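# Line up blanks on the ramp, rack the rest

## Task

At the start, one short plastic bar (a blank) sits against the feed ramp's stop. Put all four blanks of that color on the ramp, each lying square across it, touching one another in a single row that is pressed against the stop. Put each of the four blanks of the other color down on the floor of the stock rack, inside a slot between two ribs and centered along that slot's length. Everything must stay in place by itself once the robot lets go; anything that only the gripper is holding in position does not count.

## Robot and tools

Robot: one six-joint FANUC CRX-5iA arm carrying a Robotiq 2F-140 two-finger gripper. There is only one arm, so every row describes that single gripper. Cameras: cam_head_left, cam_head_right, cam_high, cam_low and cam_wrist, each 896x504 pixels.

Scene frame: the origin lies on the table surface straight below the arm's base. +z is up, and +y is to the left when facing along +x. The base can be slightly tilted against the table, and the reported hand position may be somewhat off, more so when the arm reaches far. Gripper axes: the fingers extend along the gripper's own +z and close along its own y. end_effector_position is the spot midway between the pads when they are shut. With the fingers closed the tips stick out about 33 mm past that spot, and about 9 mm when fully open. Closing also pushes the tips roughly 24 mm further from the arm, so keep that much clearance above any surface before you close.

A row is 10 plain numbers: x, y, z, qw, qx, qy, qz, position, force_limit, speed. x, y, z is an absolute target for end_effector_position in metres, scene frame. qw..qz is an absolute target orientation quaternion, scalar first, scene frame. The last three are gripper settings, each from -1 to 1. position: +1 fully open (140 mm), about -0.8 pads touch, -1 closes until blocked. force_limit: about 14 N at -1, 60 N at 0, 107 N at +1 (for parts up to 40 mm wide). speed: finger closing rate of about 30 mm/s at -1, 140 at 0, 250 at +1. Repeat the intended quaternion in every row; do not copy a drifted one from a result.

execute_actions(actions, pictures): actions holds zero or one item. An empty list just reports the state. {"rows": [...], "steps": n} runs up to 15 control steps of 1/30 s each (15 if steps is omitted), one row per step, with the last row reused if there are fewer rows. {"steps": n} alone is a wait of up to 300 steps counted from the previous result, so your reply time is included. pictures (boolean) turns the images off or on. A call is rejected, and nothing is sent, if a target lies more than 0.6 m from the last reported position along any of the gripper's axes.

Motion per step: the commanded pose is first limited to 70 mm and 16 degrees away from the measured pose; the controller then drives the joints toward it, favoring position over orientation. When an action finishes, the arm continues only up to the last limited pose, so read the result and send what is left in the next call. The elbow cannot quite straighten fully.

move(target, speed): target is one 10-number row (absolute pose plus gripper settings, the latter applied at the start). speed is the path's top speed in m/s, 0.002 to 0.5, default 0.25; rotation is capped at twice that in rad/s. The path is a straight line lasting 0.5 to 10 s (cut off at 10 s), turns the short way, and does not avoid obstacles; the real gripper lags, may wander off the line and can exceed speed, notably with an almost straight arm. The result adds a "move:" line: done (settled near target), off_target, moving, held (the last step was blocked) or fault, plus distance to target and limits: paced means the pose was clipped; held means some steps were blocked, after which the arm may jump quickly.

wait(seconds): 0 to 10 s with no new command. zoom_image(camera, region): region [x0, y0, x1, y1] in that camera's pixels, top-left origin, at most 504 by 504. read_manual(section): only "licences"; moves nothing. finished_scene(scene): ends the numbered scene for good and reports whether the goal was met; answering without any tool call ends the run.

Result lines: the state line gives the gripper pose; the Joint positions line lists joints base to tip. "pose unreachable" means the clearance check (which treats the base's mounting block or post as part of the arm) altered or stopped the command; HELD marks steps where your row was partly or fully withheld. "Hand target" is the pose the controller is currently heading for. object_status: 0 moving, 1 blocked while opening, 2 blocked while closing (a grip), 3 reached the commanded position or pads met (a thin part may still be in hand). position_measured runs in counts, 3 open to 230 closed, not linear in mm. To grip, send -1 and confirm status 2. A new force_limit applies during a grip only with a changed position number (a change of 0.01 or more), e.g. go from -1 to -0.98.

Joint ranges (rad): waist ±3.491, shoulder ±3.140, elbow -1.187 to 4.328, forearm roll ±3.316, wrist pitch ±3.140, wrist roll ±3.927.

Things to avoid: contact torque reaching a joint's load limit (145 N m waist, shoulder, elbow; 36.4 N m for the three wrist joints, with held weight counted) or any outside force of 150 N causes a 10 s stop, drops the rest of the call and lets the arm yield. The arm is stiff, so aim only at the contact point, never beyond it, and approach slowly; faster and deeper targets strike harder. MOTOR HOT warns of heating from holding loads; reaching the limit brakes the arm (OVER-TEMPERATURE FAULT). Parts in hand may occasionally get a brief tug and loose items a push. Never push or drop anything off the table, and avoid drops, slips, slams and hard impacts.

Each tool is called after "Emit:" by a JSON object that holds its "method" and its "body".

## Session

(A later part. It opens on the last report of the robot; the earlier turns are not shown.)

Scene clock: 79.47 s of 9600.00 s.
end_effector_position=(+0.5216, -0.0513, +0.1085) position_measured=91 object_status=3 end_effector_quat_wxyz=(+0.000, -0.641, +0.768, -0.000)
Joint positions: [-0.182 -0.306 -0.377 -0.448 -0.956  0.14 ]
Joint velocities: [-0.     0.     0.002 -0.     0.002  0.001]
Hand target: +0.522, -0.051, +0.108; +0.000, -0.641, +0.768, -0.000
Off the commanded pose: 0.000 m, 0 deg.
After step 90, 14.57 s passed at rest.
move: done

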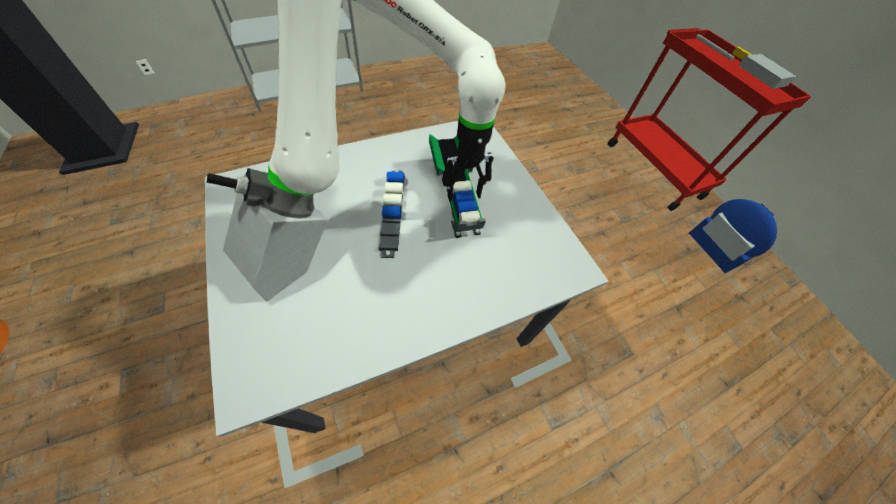

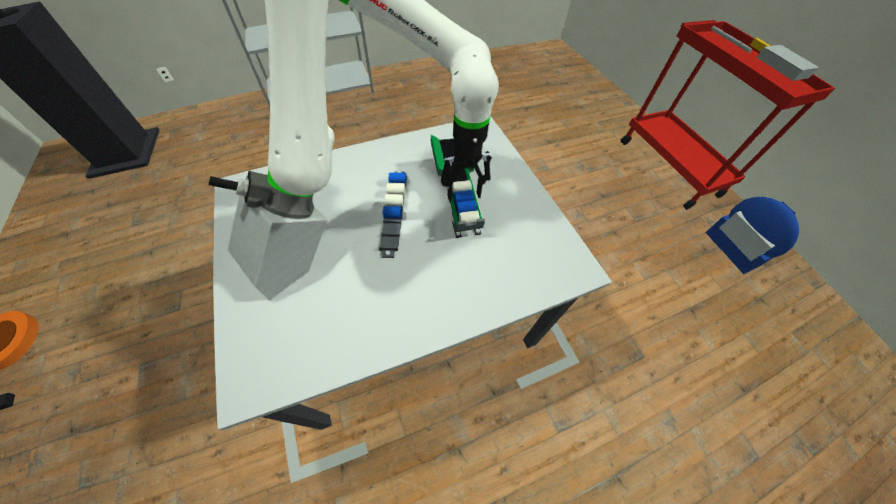

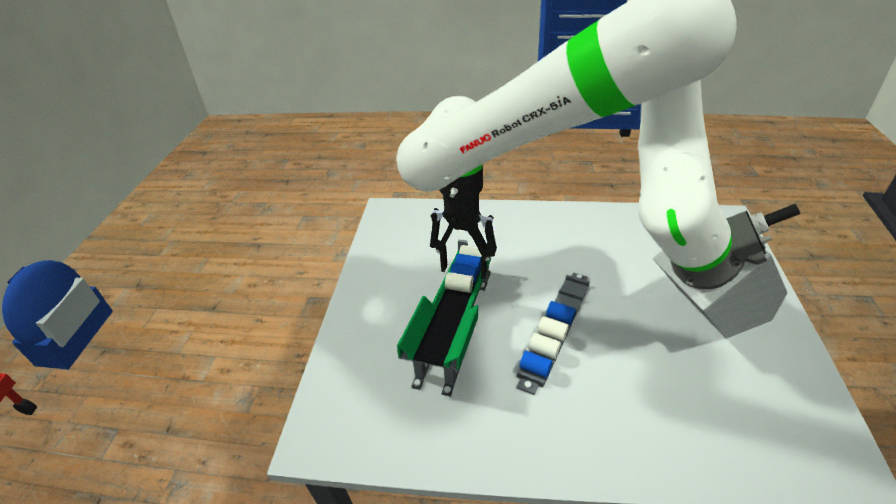

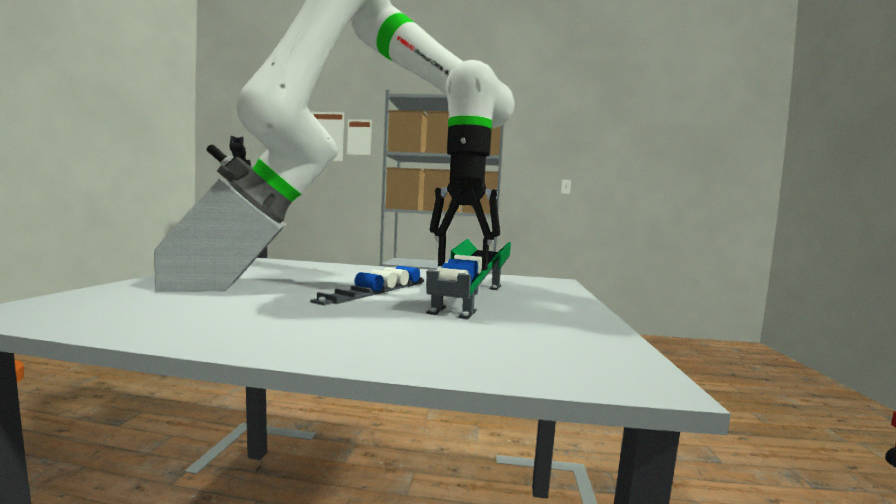

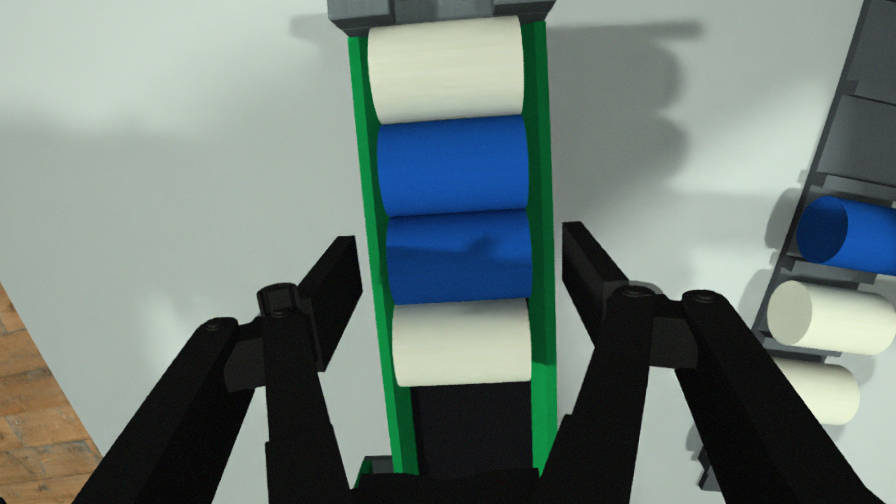

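Emit:
{"method": "execute_actions", "body": {"actions": [{"rows":[[0.5216,-0.0513,0.1085,0,0.641,-0.768,0,-1,0,0]],"steps":15}], "pictures": false}}

Emit:
{"method": "move", "body": {"target": [0.5216,-0.0513,0.157,0,0.641,-0.768,0,-1,0,0], "speed": 0.04}}

Emit:
{"method": "move", "body": {"target": [0.43,-0.04,0.15,0,0.61,-0.79,0,-1,0,0], "speed": 0.15}}

Emit:
{"method": "move", "body": {"target": [0.268,-0.037,0.098,0,0.56,-0.828,0,-1,0,0], "speed": 0.15}}

Emit:
{"method": "move", "body": {"target": [0.268,-0.037,0.062,0,0.56,-0.828,0,-1,0,0], "speed": 0.04}}

Scene clock: 85.83 s of 9600.00 s.
end_effector_position=(+0.5216, -0.0513, +0.1085) position_measured=145 object_status=2 end_effector_quat_wxyz=(+0.000, -0.641, +0.768, +0.000)
Joint positions: [-0.182 -0.306 -0.377 -0.448 -0.956  0.14 ]
Joint velocities: [-0.    -0.    -0.    -0.    -0.001 -0.001]
Hand target: +0.522, -0.051, +0.109; +0.000, -0.641, +0.768, +0.000
Off the commanded pose: 0.000 m, 0 deg.
Steps of this call (steps 1 to 90: nothing new was sent; then 2.87 s passed at rest; steps 91 to 105: all 15 steps of this action). Readings (end_effector_position | what the end effector reports):
91: (+0.5216, -0.0513, +0.1085) | position_measured=91 object_status=0
92: (+0.5216, -0.0513, +0.1085) | position_measured=93 object_status=0
94: (+0.5216, -0.0513, +0.1085) | position_measured=108 object_status=0
98: (+0.5216, -0.0513, +0.1085) | position_measured=139 object_status=0
105: the state above

Scene clock: 87.53 s of 9600.00 s.
end_effector_position=(+0.5219, -0.0514, +0.1569) position_measured=145 object_status=2 end_effector_quat_wxyz=(+0.000, -0.641, +0.768, +0.000)
Joint positions: [-0.245 -0.369 -0.331 -0.453 -1.081  0.151]
Joint velocities: [-0.    -0.     0.001 -0.    -0.001 -0.003]
Hand target: +0.522, -0.051, +0.157; +0.000, -0.641, +0.768, +0.000
Off the commanded pose: 0.000 m, 0 deg.
move: done

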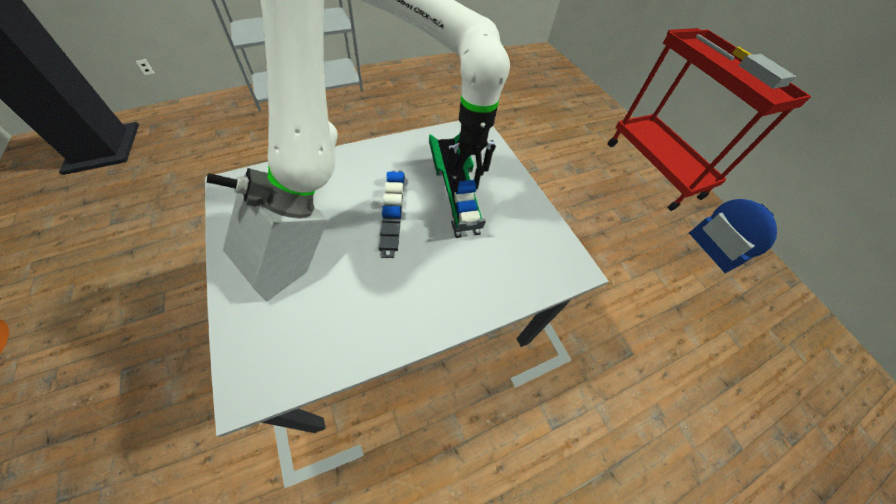

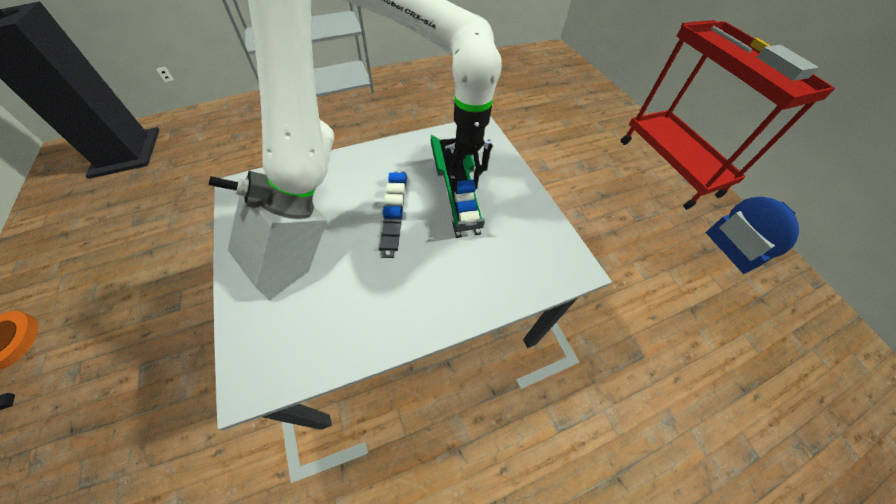

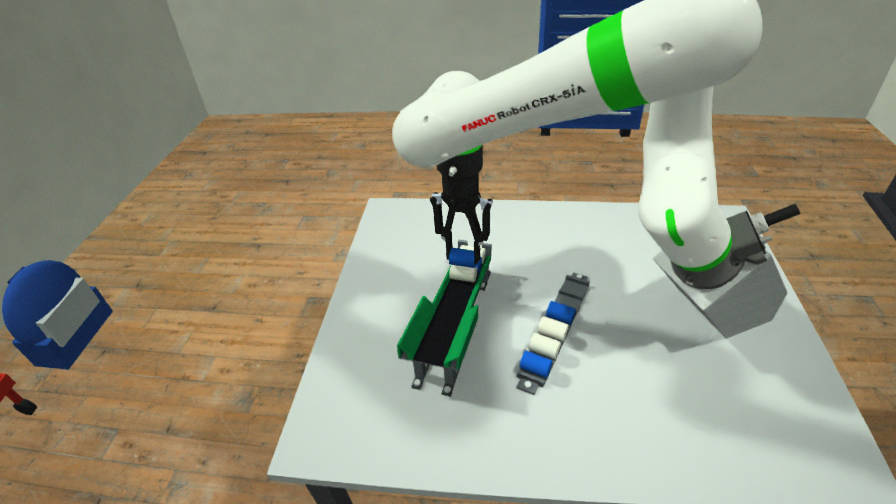

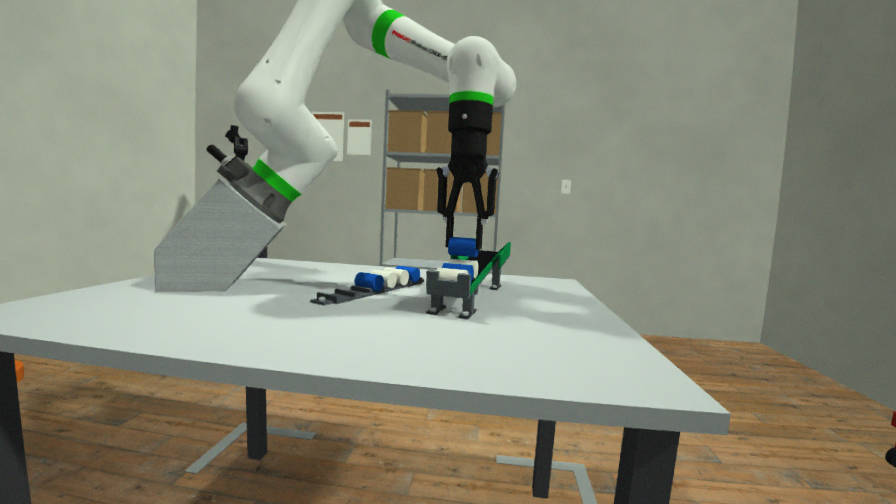

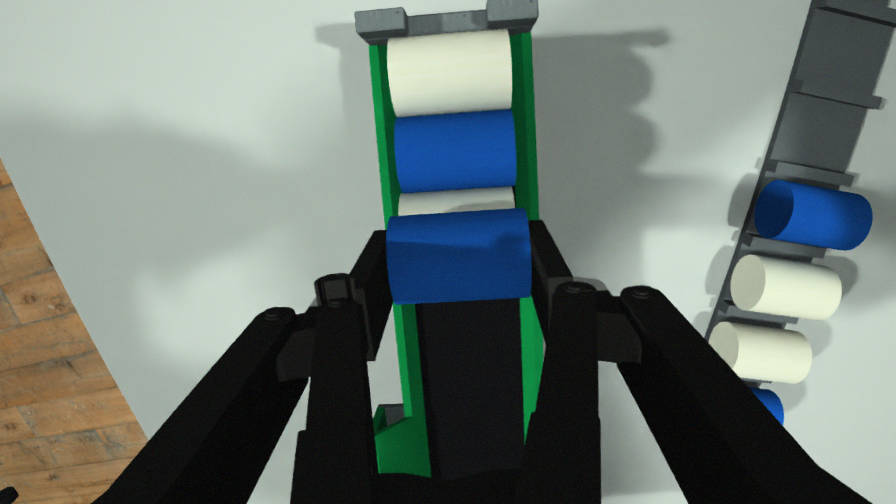

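Scene clock: 88.53 s of 9600.00 s.
end_effector_position=(+0.4299, -0.0401, +0.1504) position_measured=145 object_status=2 end_effector_quat_wxyz=(-0.000, -0.611, +0.792, -0.000)
Joint positions: [-0.225 -0.575 -0.575 -0.451 -1.038  0.073]
Joint velocities: [ 0.001 -0.001 -0.001  0.002  0.001  0.   ]
Hand target: +0.430, -0.040, +0.150; -0.000, -0.611, +0.792, -0.000
Off the commanded pose: 0.000 m, 0 deg.
move: done

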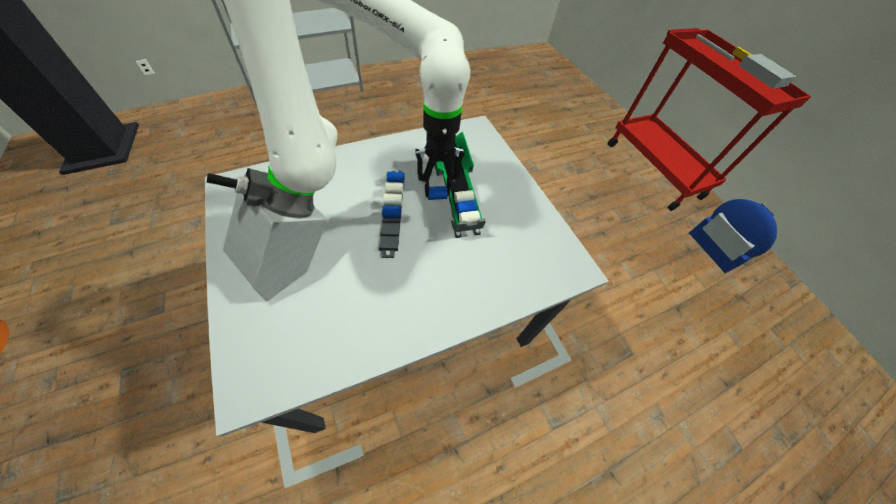

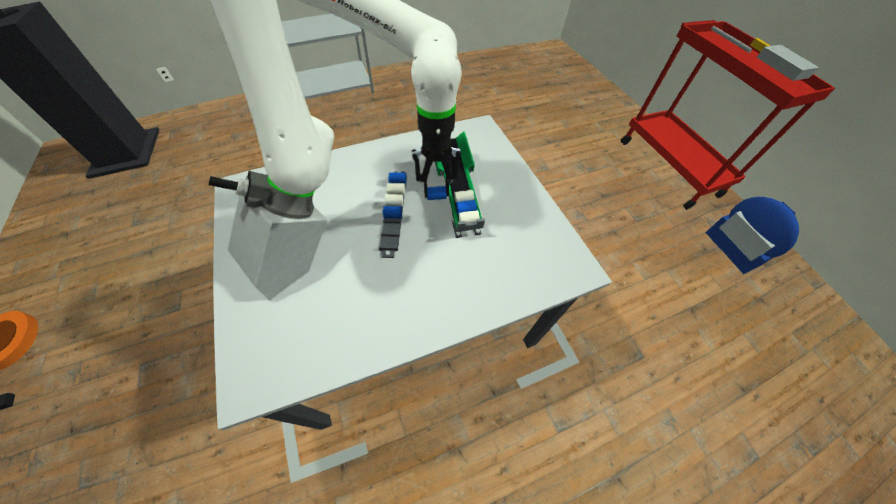

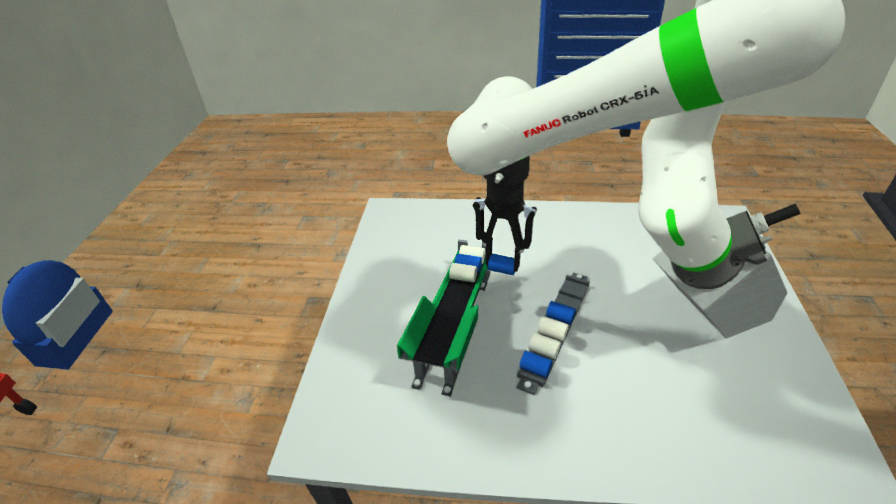

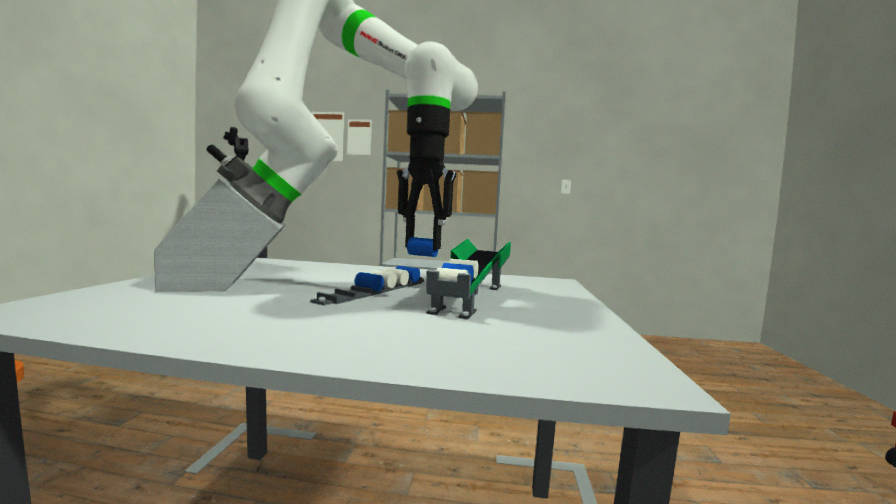

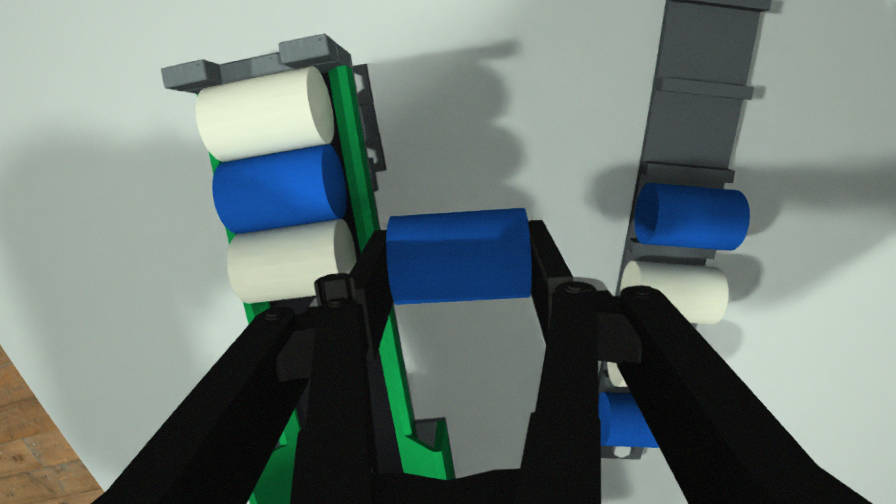

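Scene clock: 90.03 s of 9600.00 s.
end_effector_position=(+0.2678, -0.0374, +0.0987) position_measured=145 object_status=2 end_effector_quat_wxyz=(+0.001, -0.560, +0.828, +0.001)
Joint positions: [-0.121 -0.967 -1.027 -0.413 -0.941 -0.134]
Joint velocities: [ 0.155 -0.108 -0.055  0.131  0.017 -0.215]
Hand target: +0.268, -0.037, +0.099; +0.000, -0.560, +0.828, +0.001
Off the commanded pose: 0.001 m, 0 deg.
move: done

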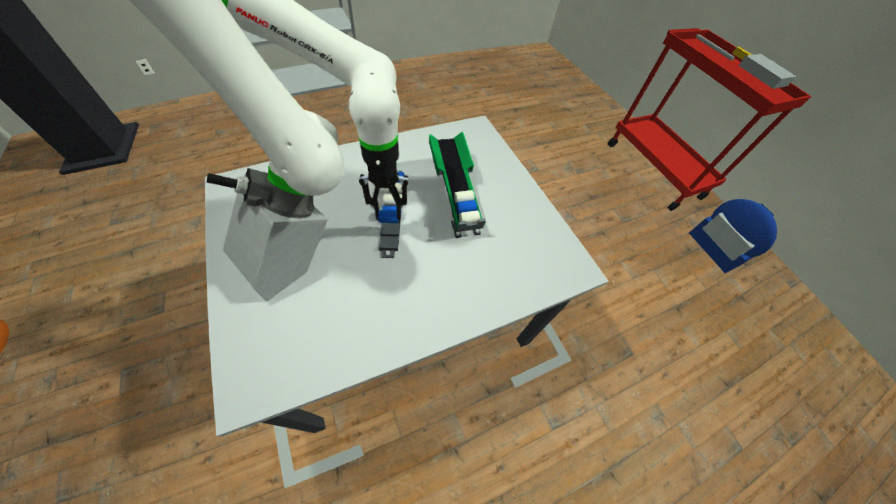

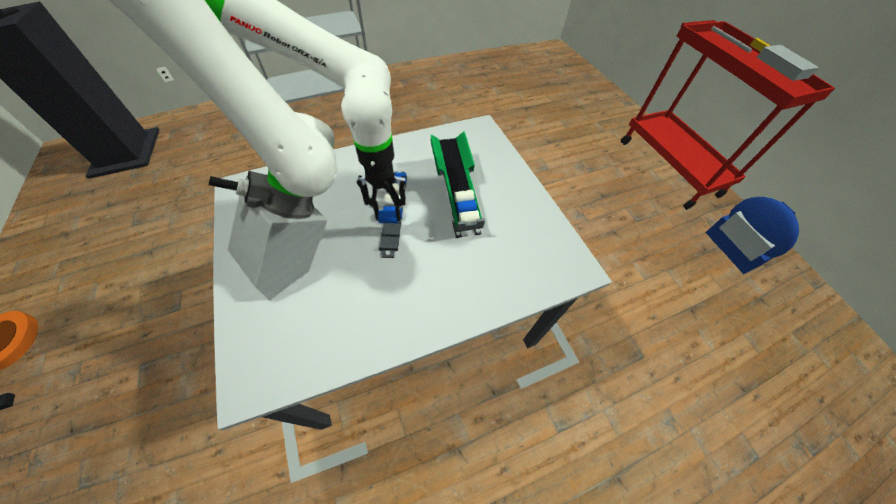

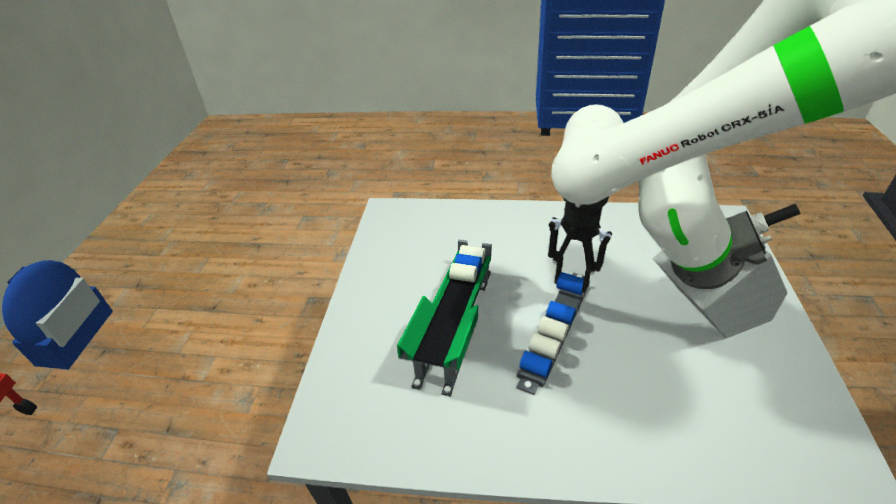

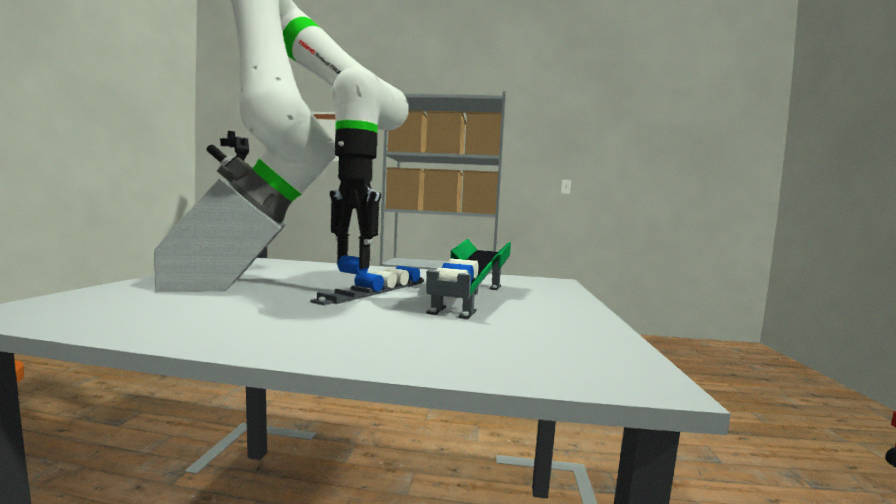

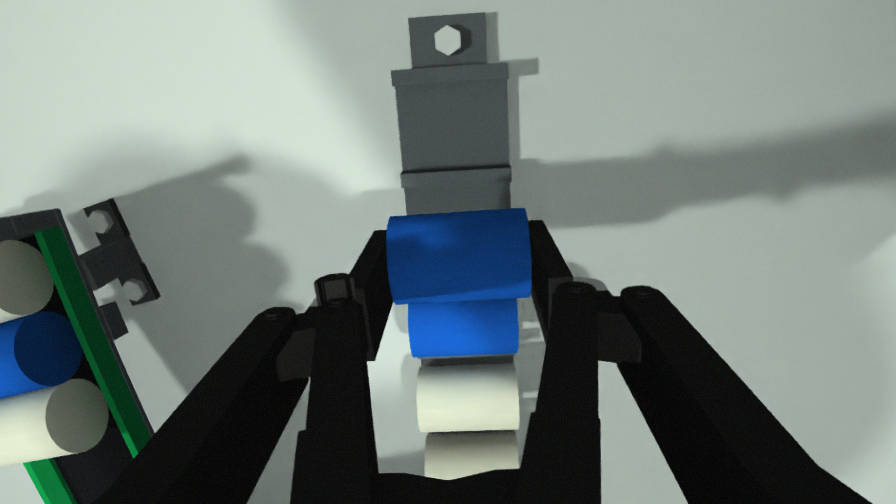

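Scene clock: 91.27 s of 9600.00 s.
end_effector_position=(+0.2676, -0.0373, +0.0620) position_measured=145 object_status=2 end_effector_quat_wxyz=(-0.000, -0.560, +0.828, +0.000)
Joint positions: [ 0.05  -0.917 -1.107 -0.332 -0.759 -0.284]
Joint velocities: [ 0.038 -0.033 -0.018  0.039  0.002 -0.061]
Hand target: +0.268, -0.037, +0.062; -0.000, -0.560, +0.828, +0.000
Off the commanded pose: 0.000 m, 0 deg.
move: done

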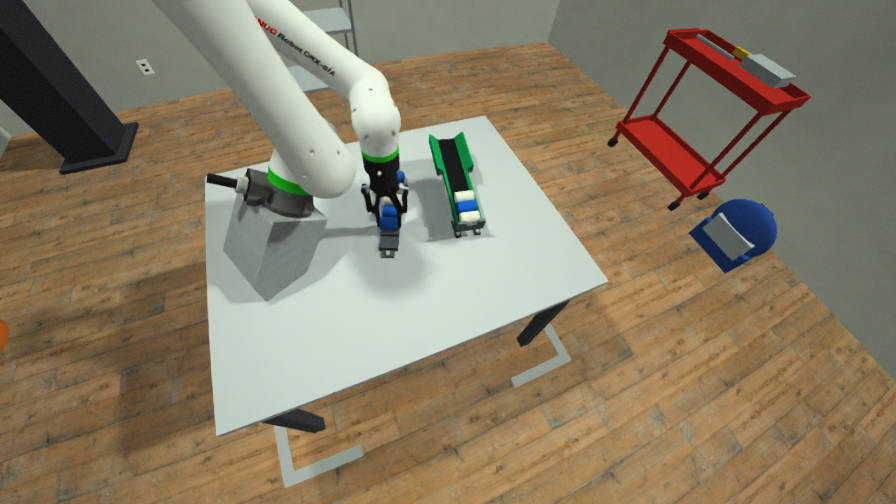

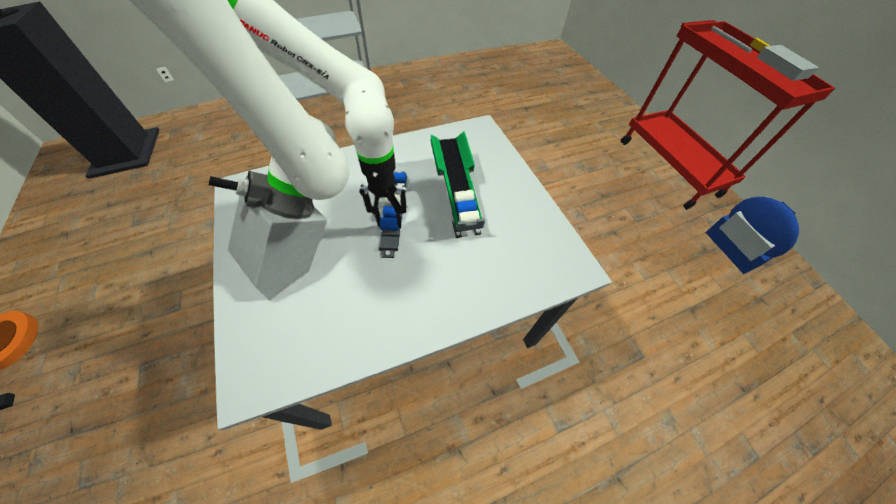

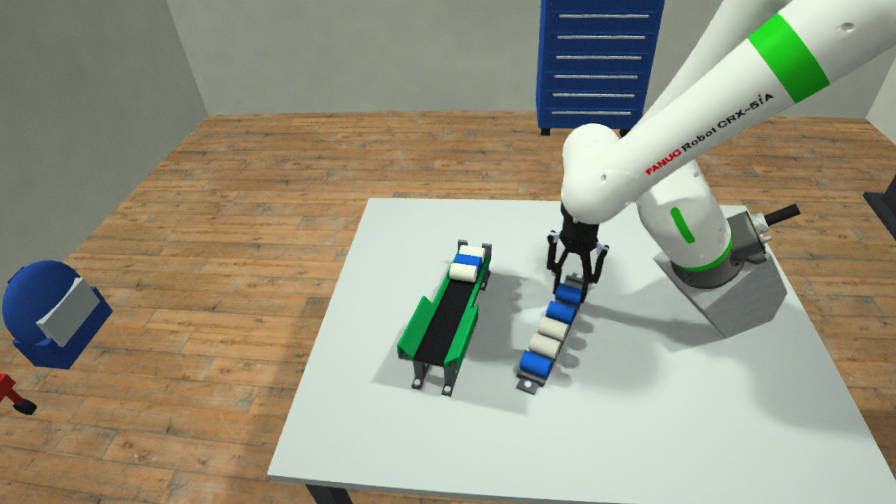

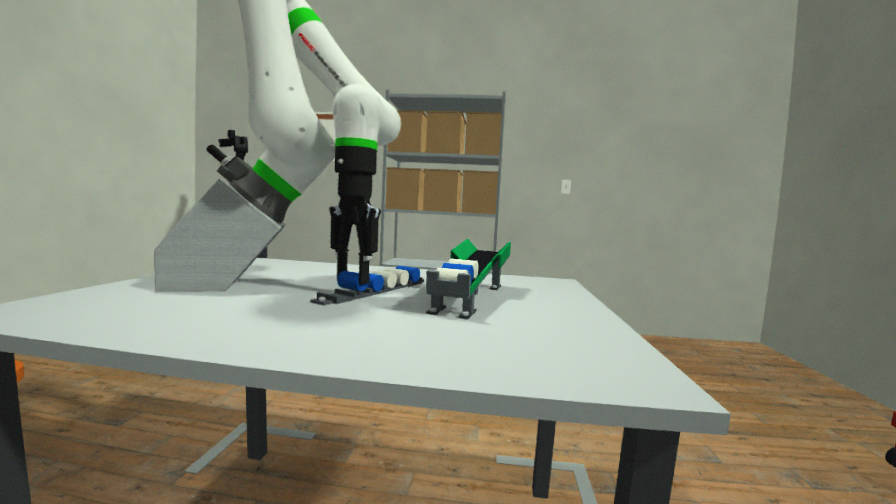

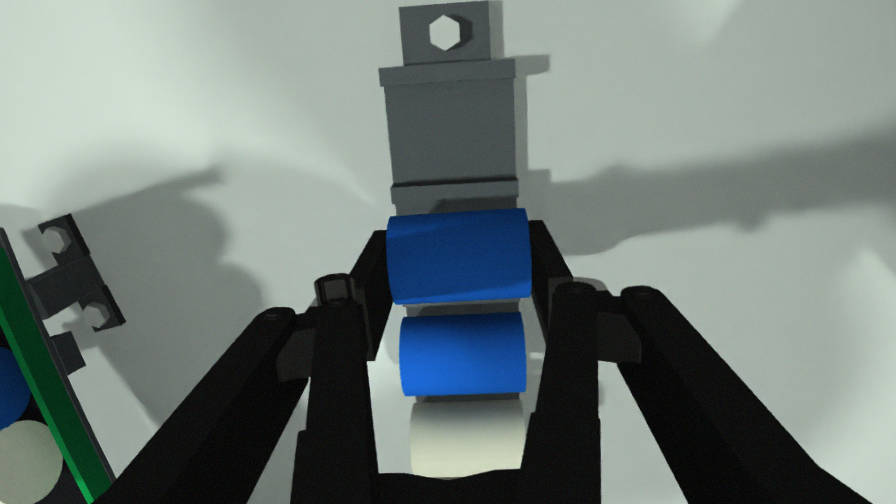

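Emit:
{"method": "move", "body": {"target": [0.268,-0.037,0.053,0,0.56,-0.828,0,-1,0,0], "speed": 0.01}}

Emit:
{"method": "move", "body": {"target": [0.268,-0.037,0.053,0,0.56,-0.828,0,0.3,0,-0.5], "speed": 0.01}}

Scene clock: 96.07 s of 9600.00 s.
end_effector_position=(+0.2679, -0.0370, +0.0530) position_measured=145 object_status=2 end_effector_quat_wxyz=(-0.000, -0.560, +0.828, -0.000)
Joint positions: [ 0.077 -0.889 -1.12  -0.324 -0.711 -0.303]
Joint velocities: [ 0.002  0.    -0.001  0.002 -0.002 -0.005]
Hand target: +0.268, -0.037, +0.053; -0.000, -0.560, +0.828, -0.000
Off the commanded pose: 0.000 m, 0 deg.
After step 90, 0.67 s passed at rest.
move: done

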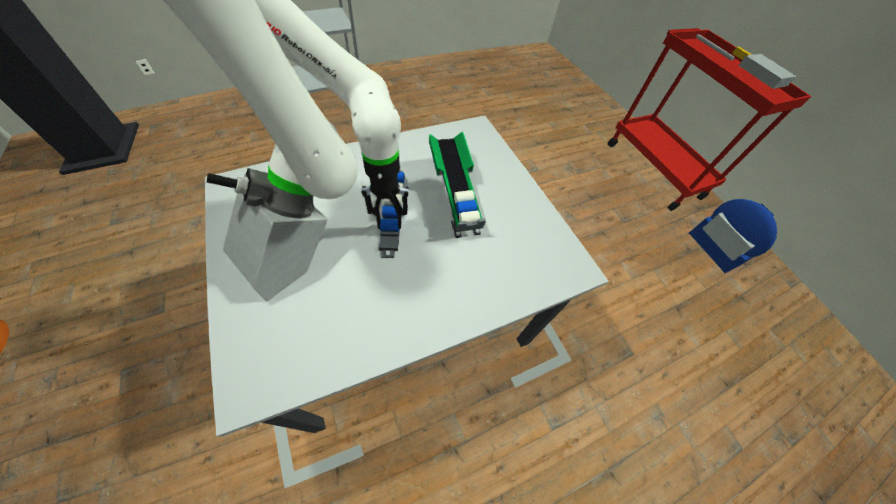

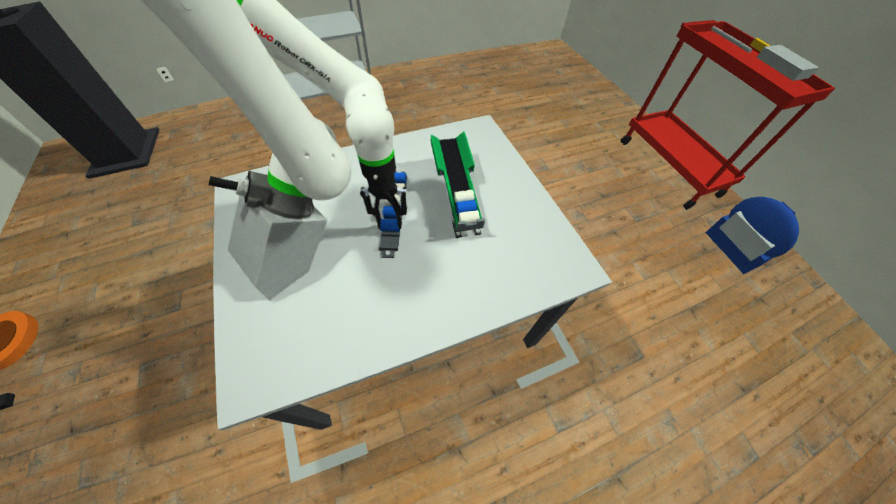

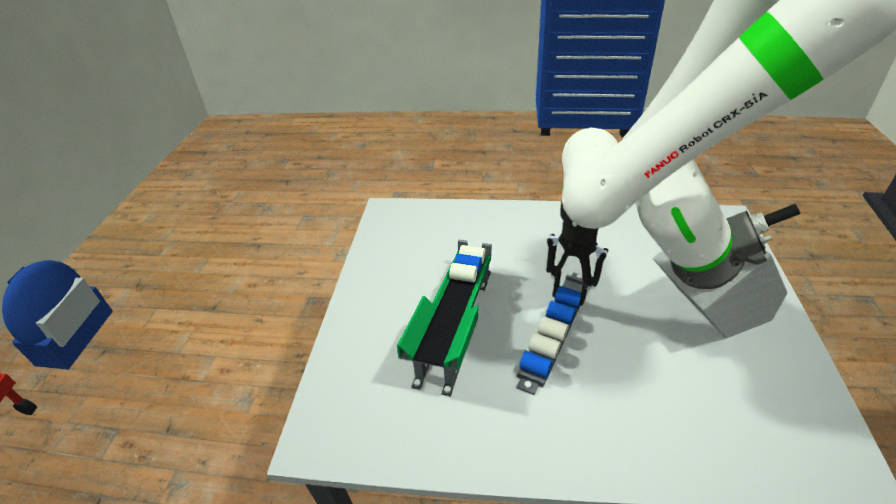

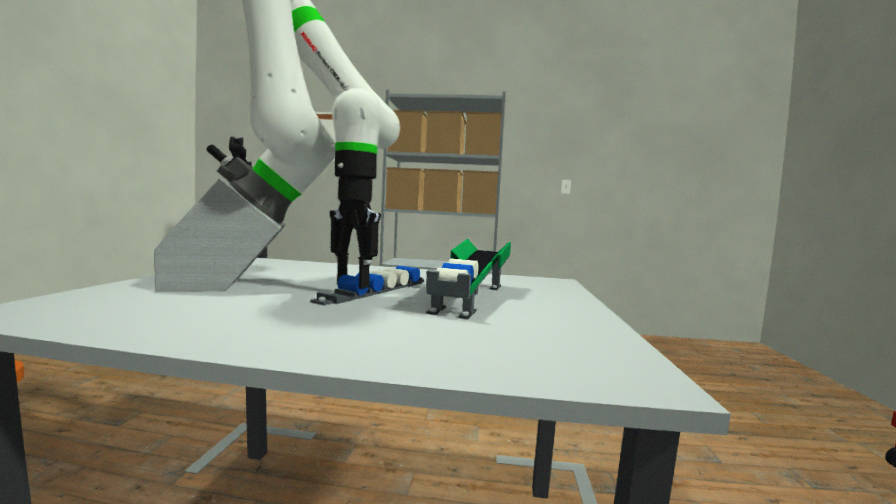

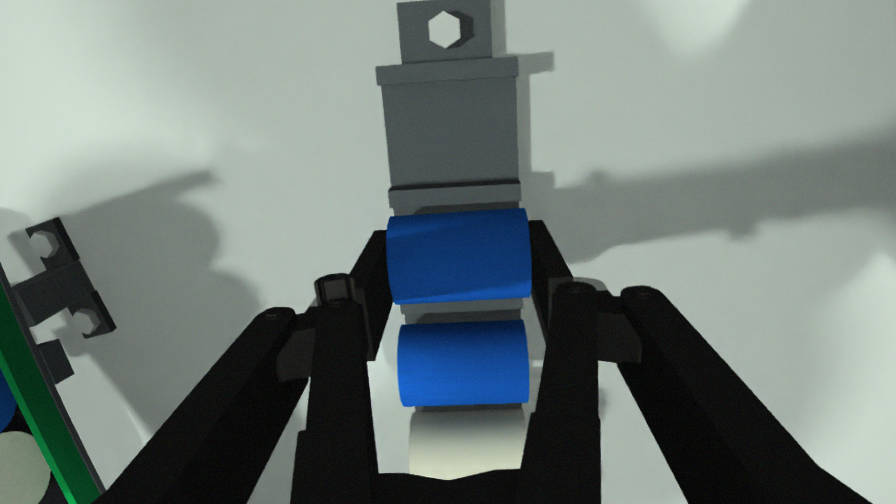

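Scene clock: 96.77 s of 9600.00 s.
end_effector_position=(+0.2679, -0.0370, +0.0530) position_measured=91 object_status=3 end_effector_quat_wxyz=(-0.000, -0.560, +0.828, +0.000)
Joint positions: [ 0.078 -0.889 -1.12  -0.324 -0.711 -0.302]
Joint velocities: [-0.     0.     0.002 -0.001  0.     0.001]
Hand target: +0.268, -0.037, +0.053; -0.000, -0.560, +0.828, -0.000
Off the commanded pose: 0.000 m, 0 deg.
move: done

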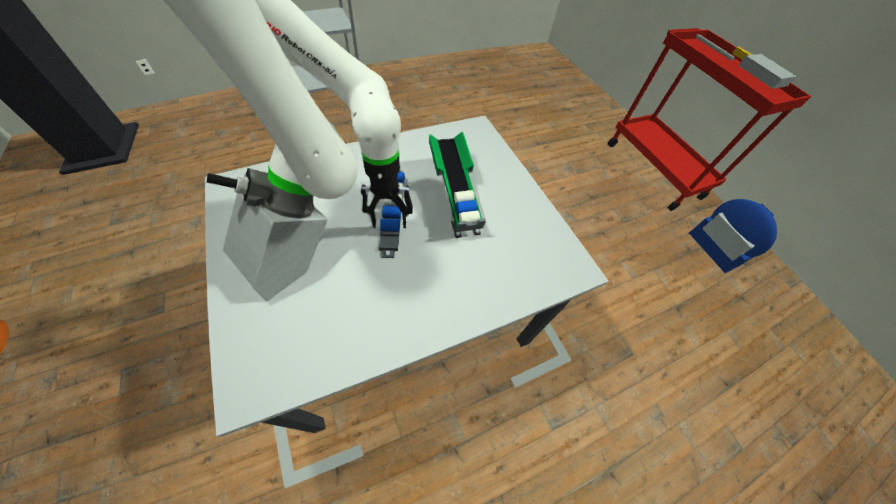

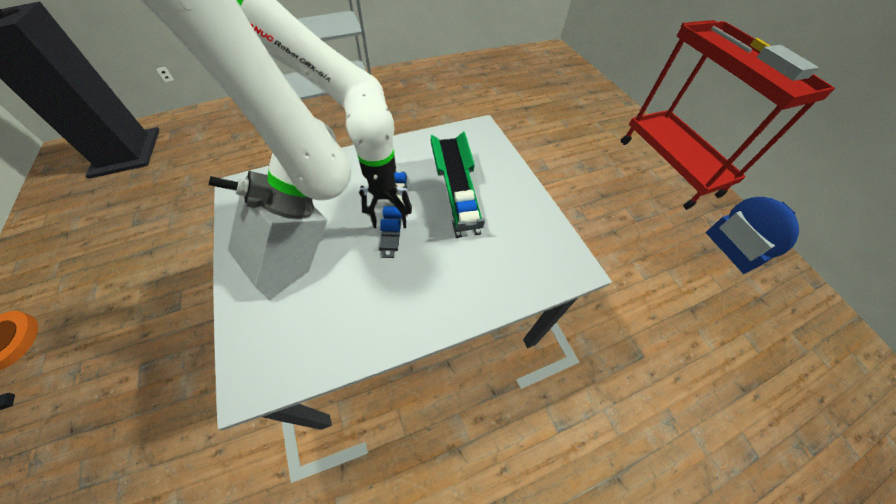

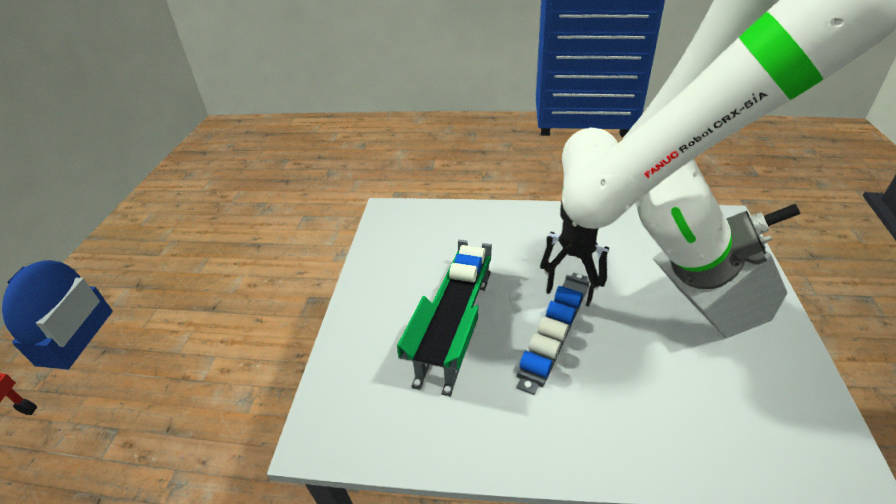

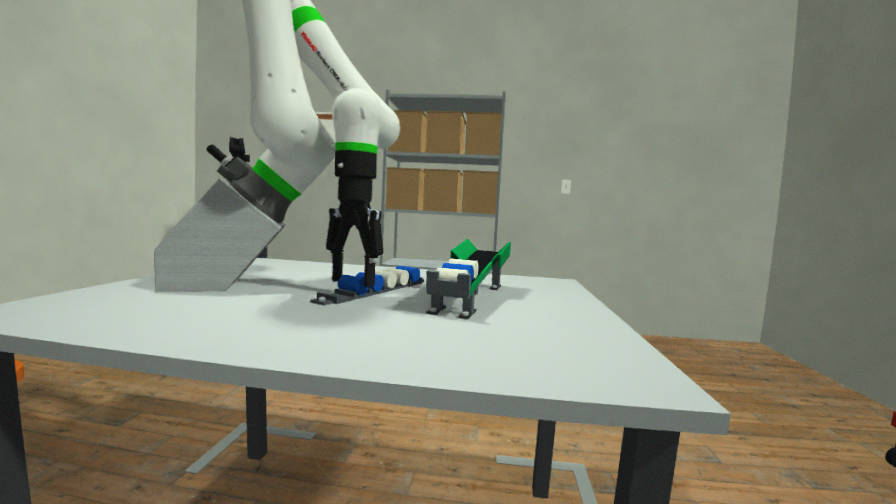

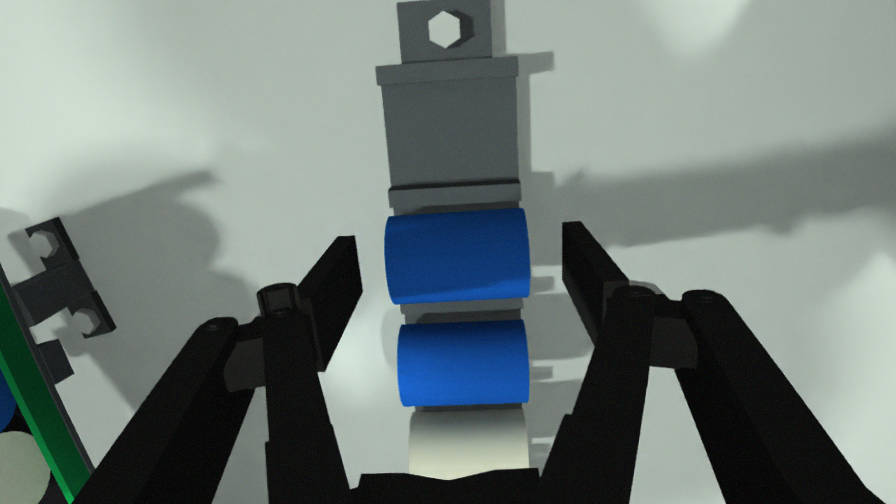

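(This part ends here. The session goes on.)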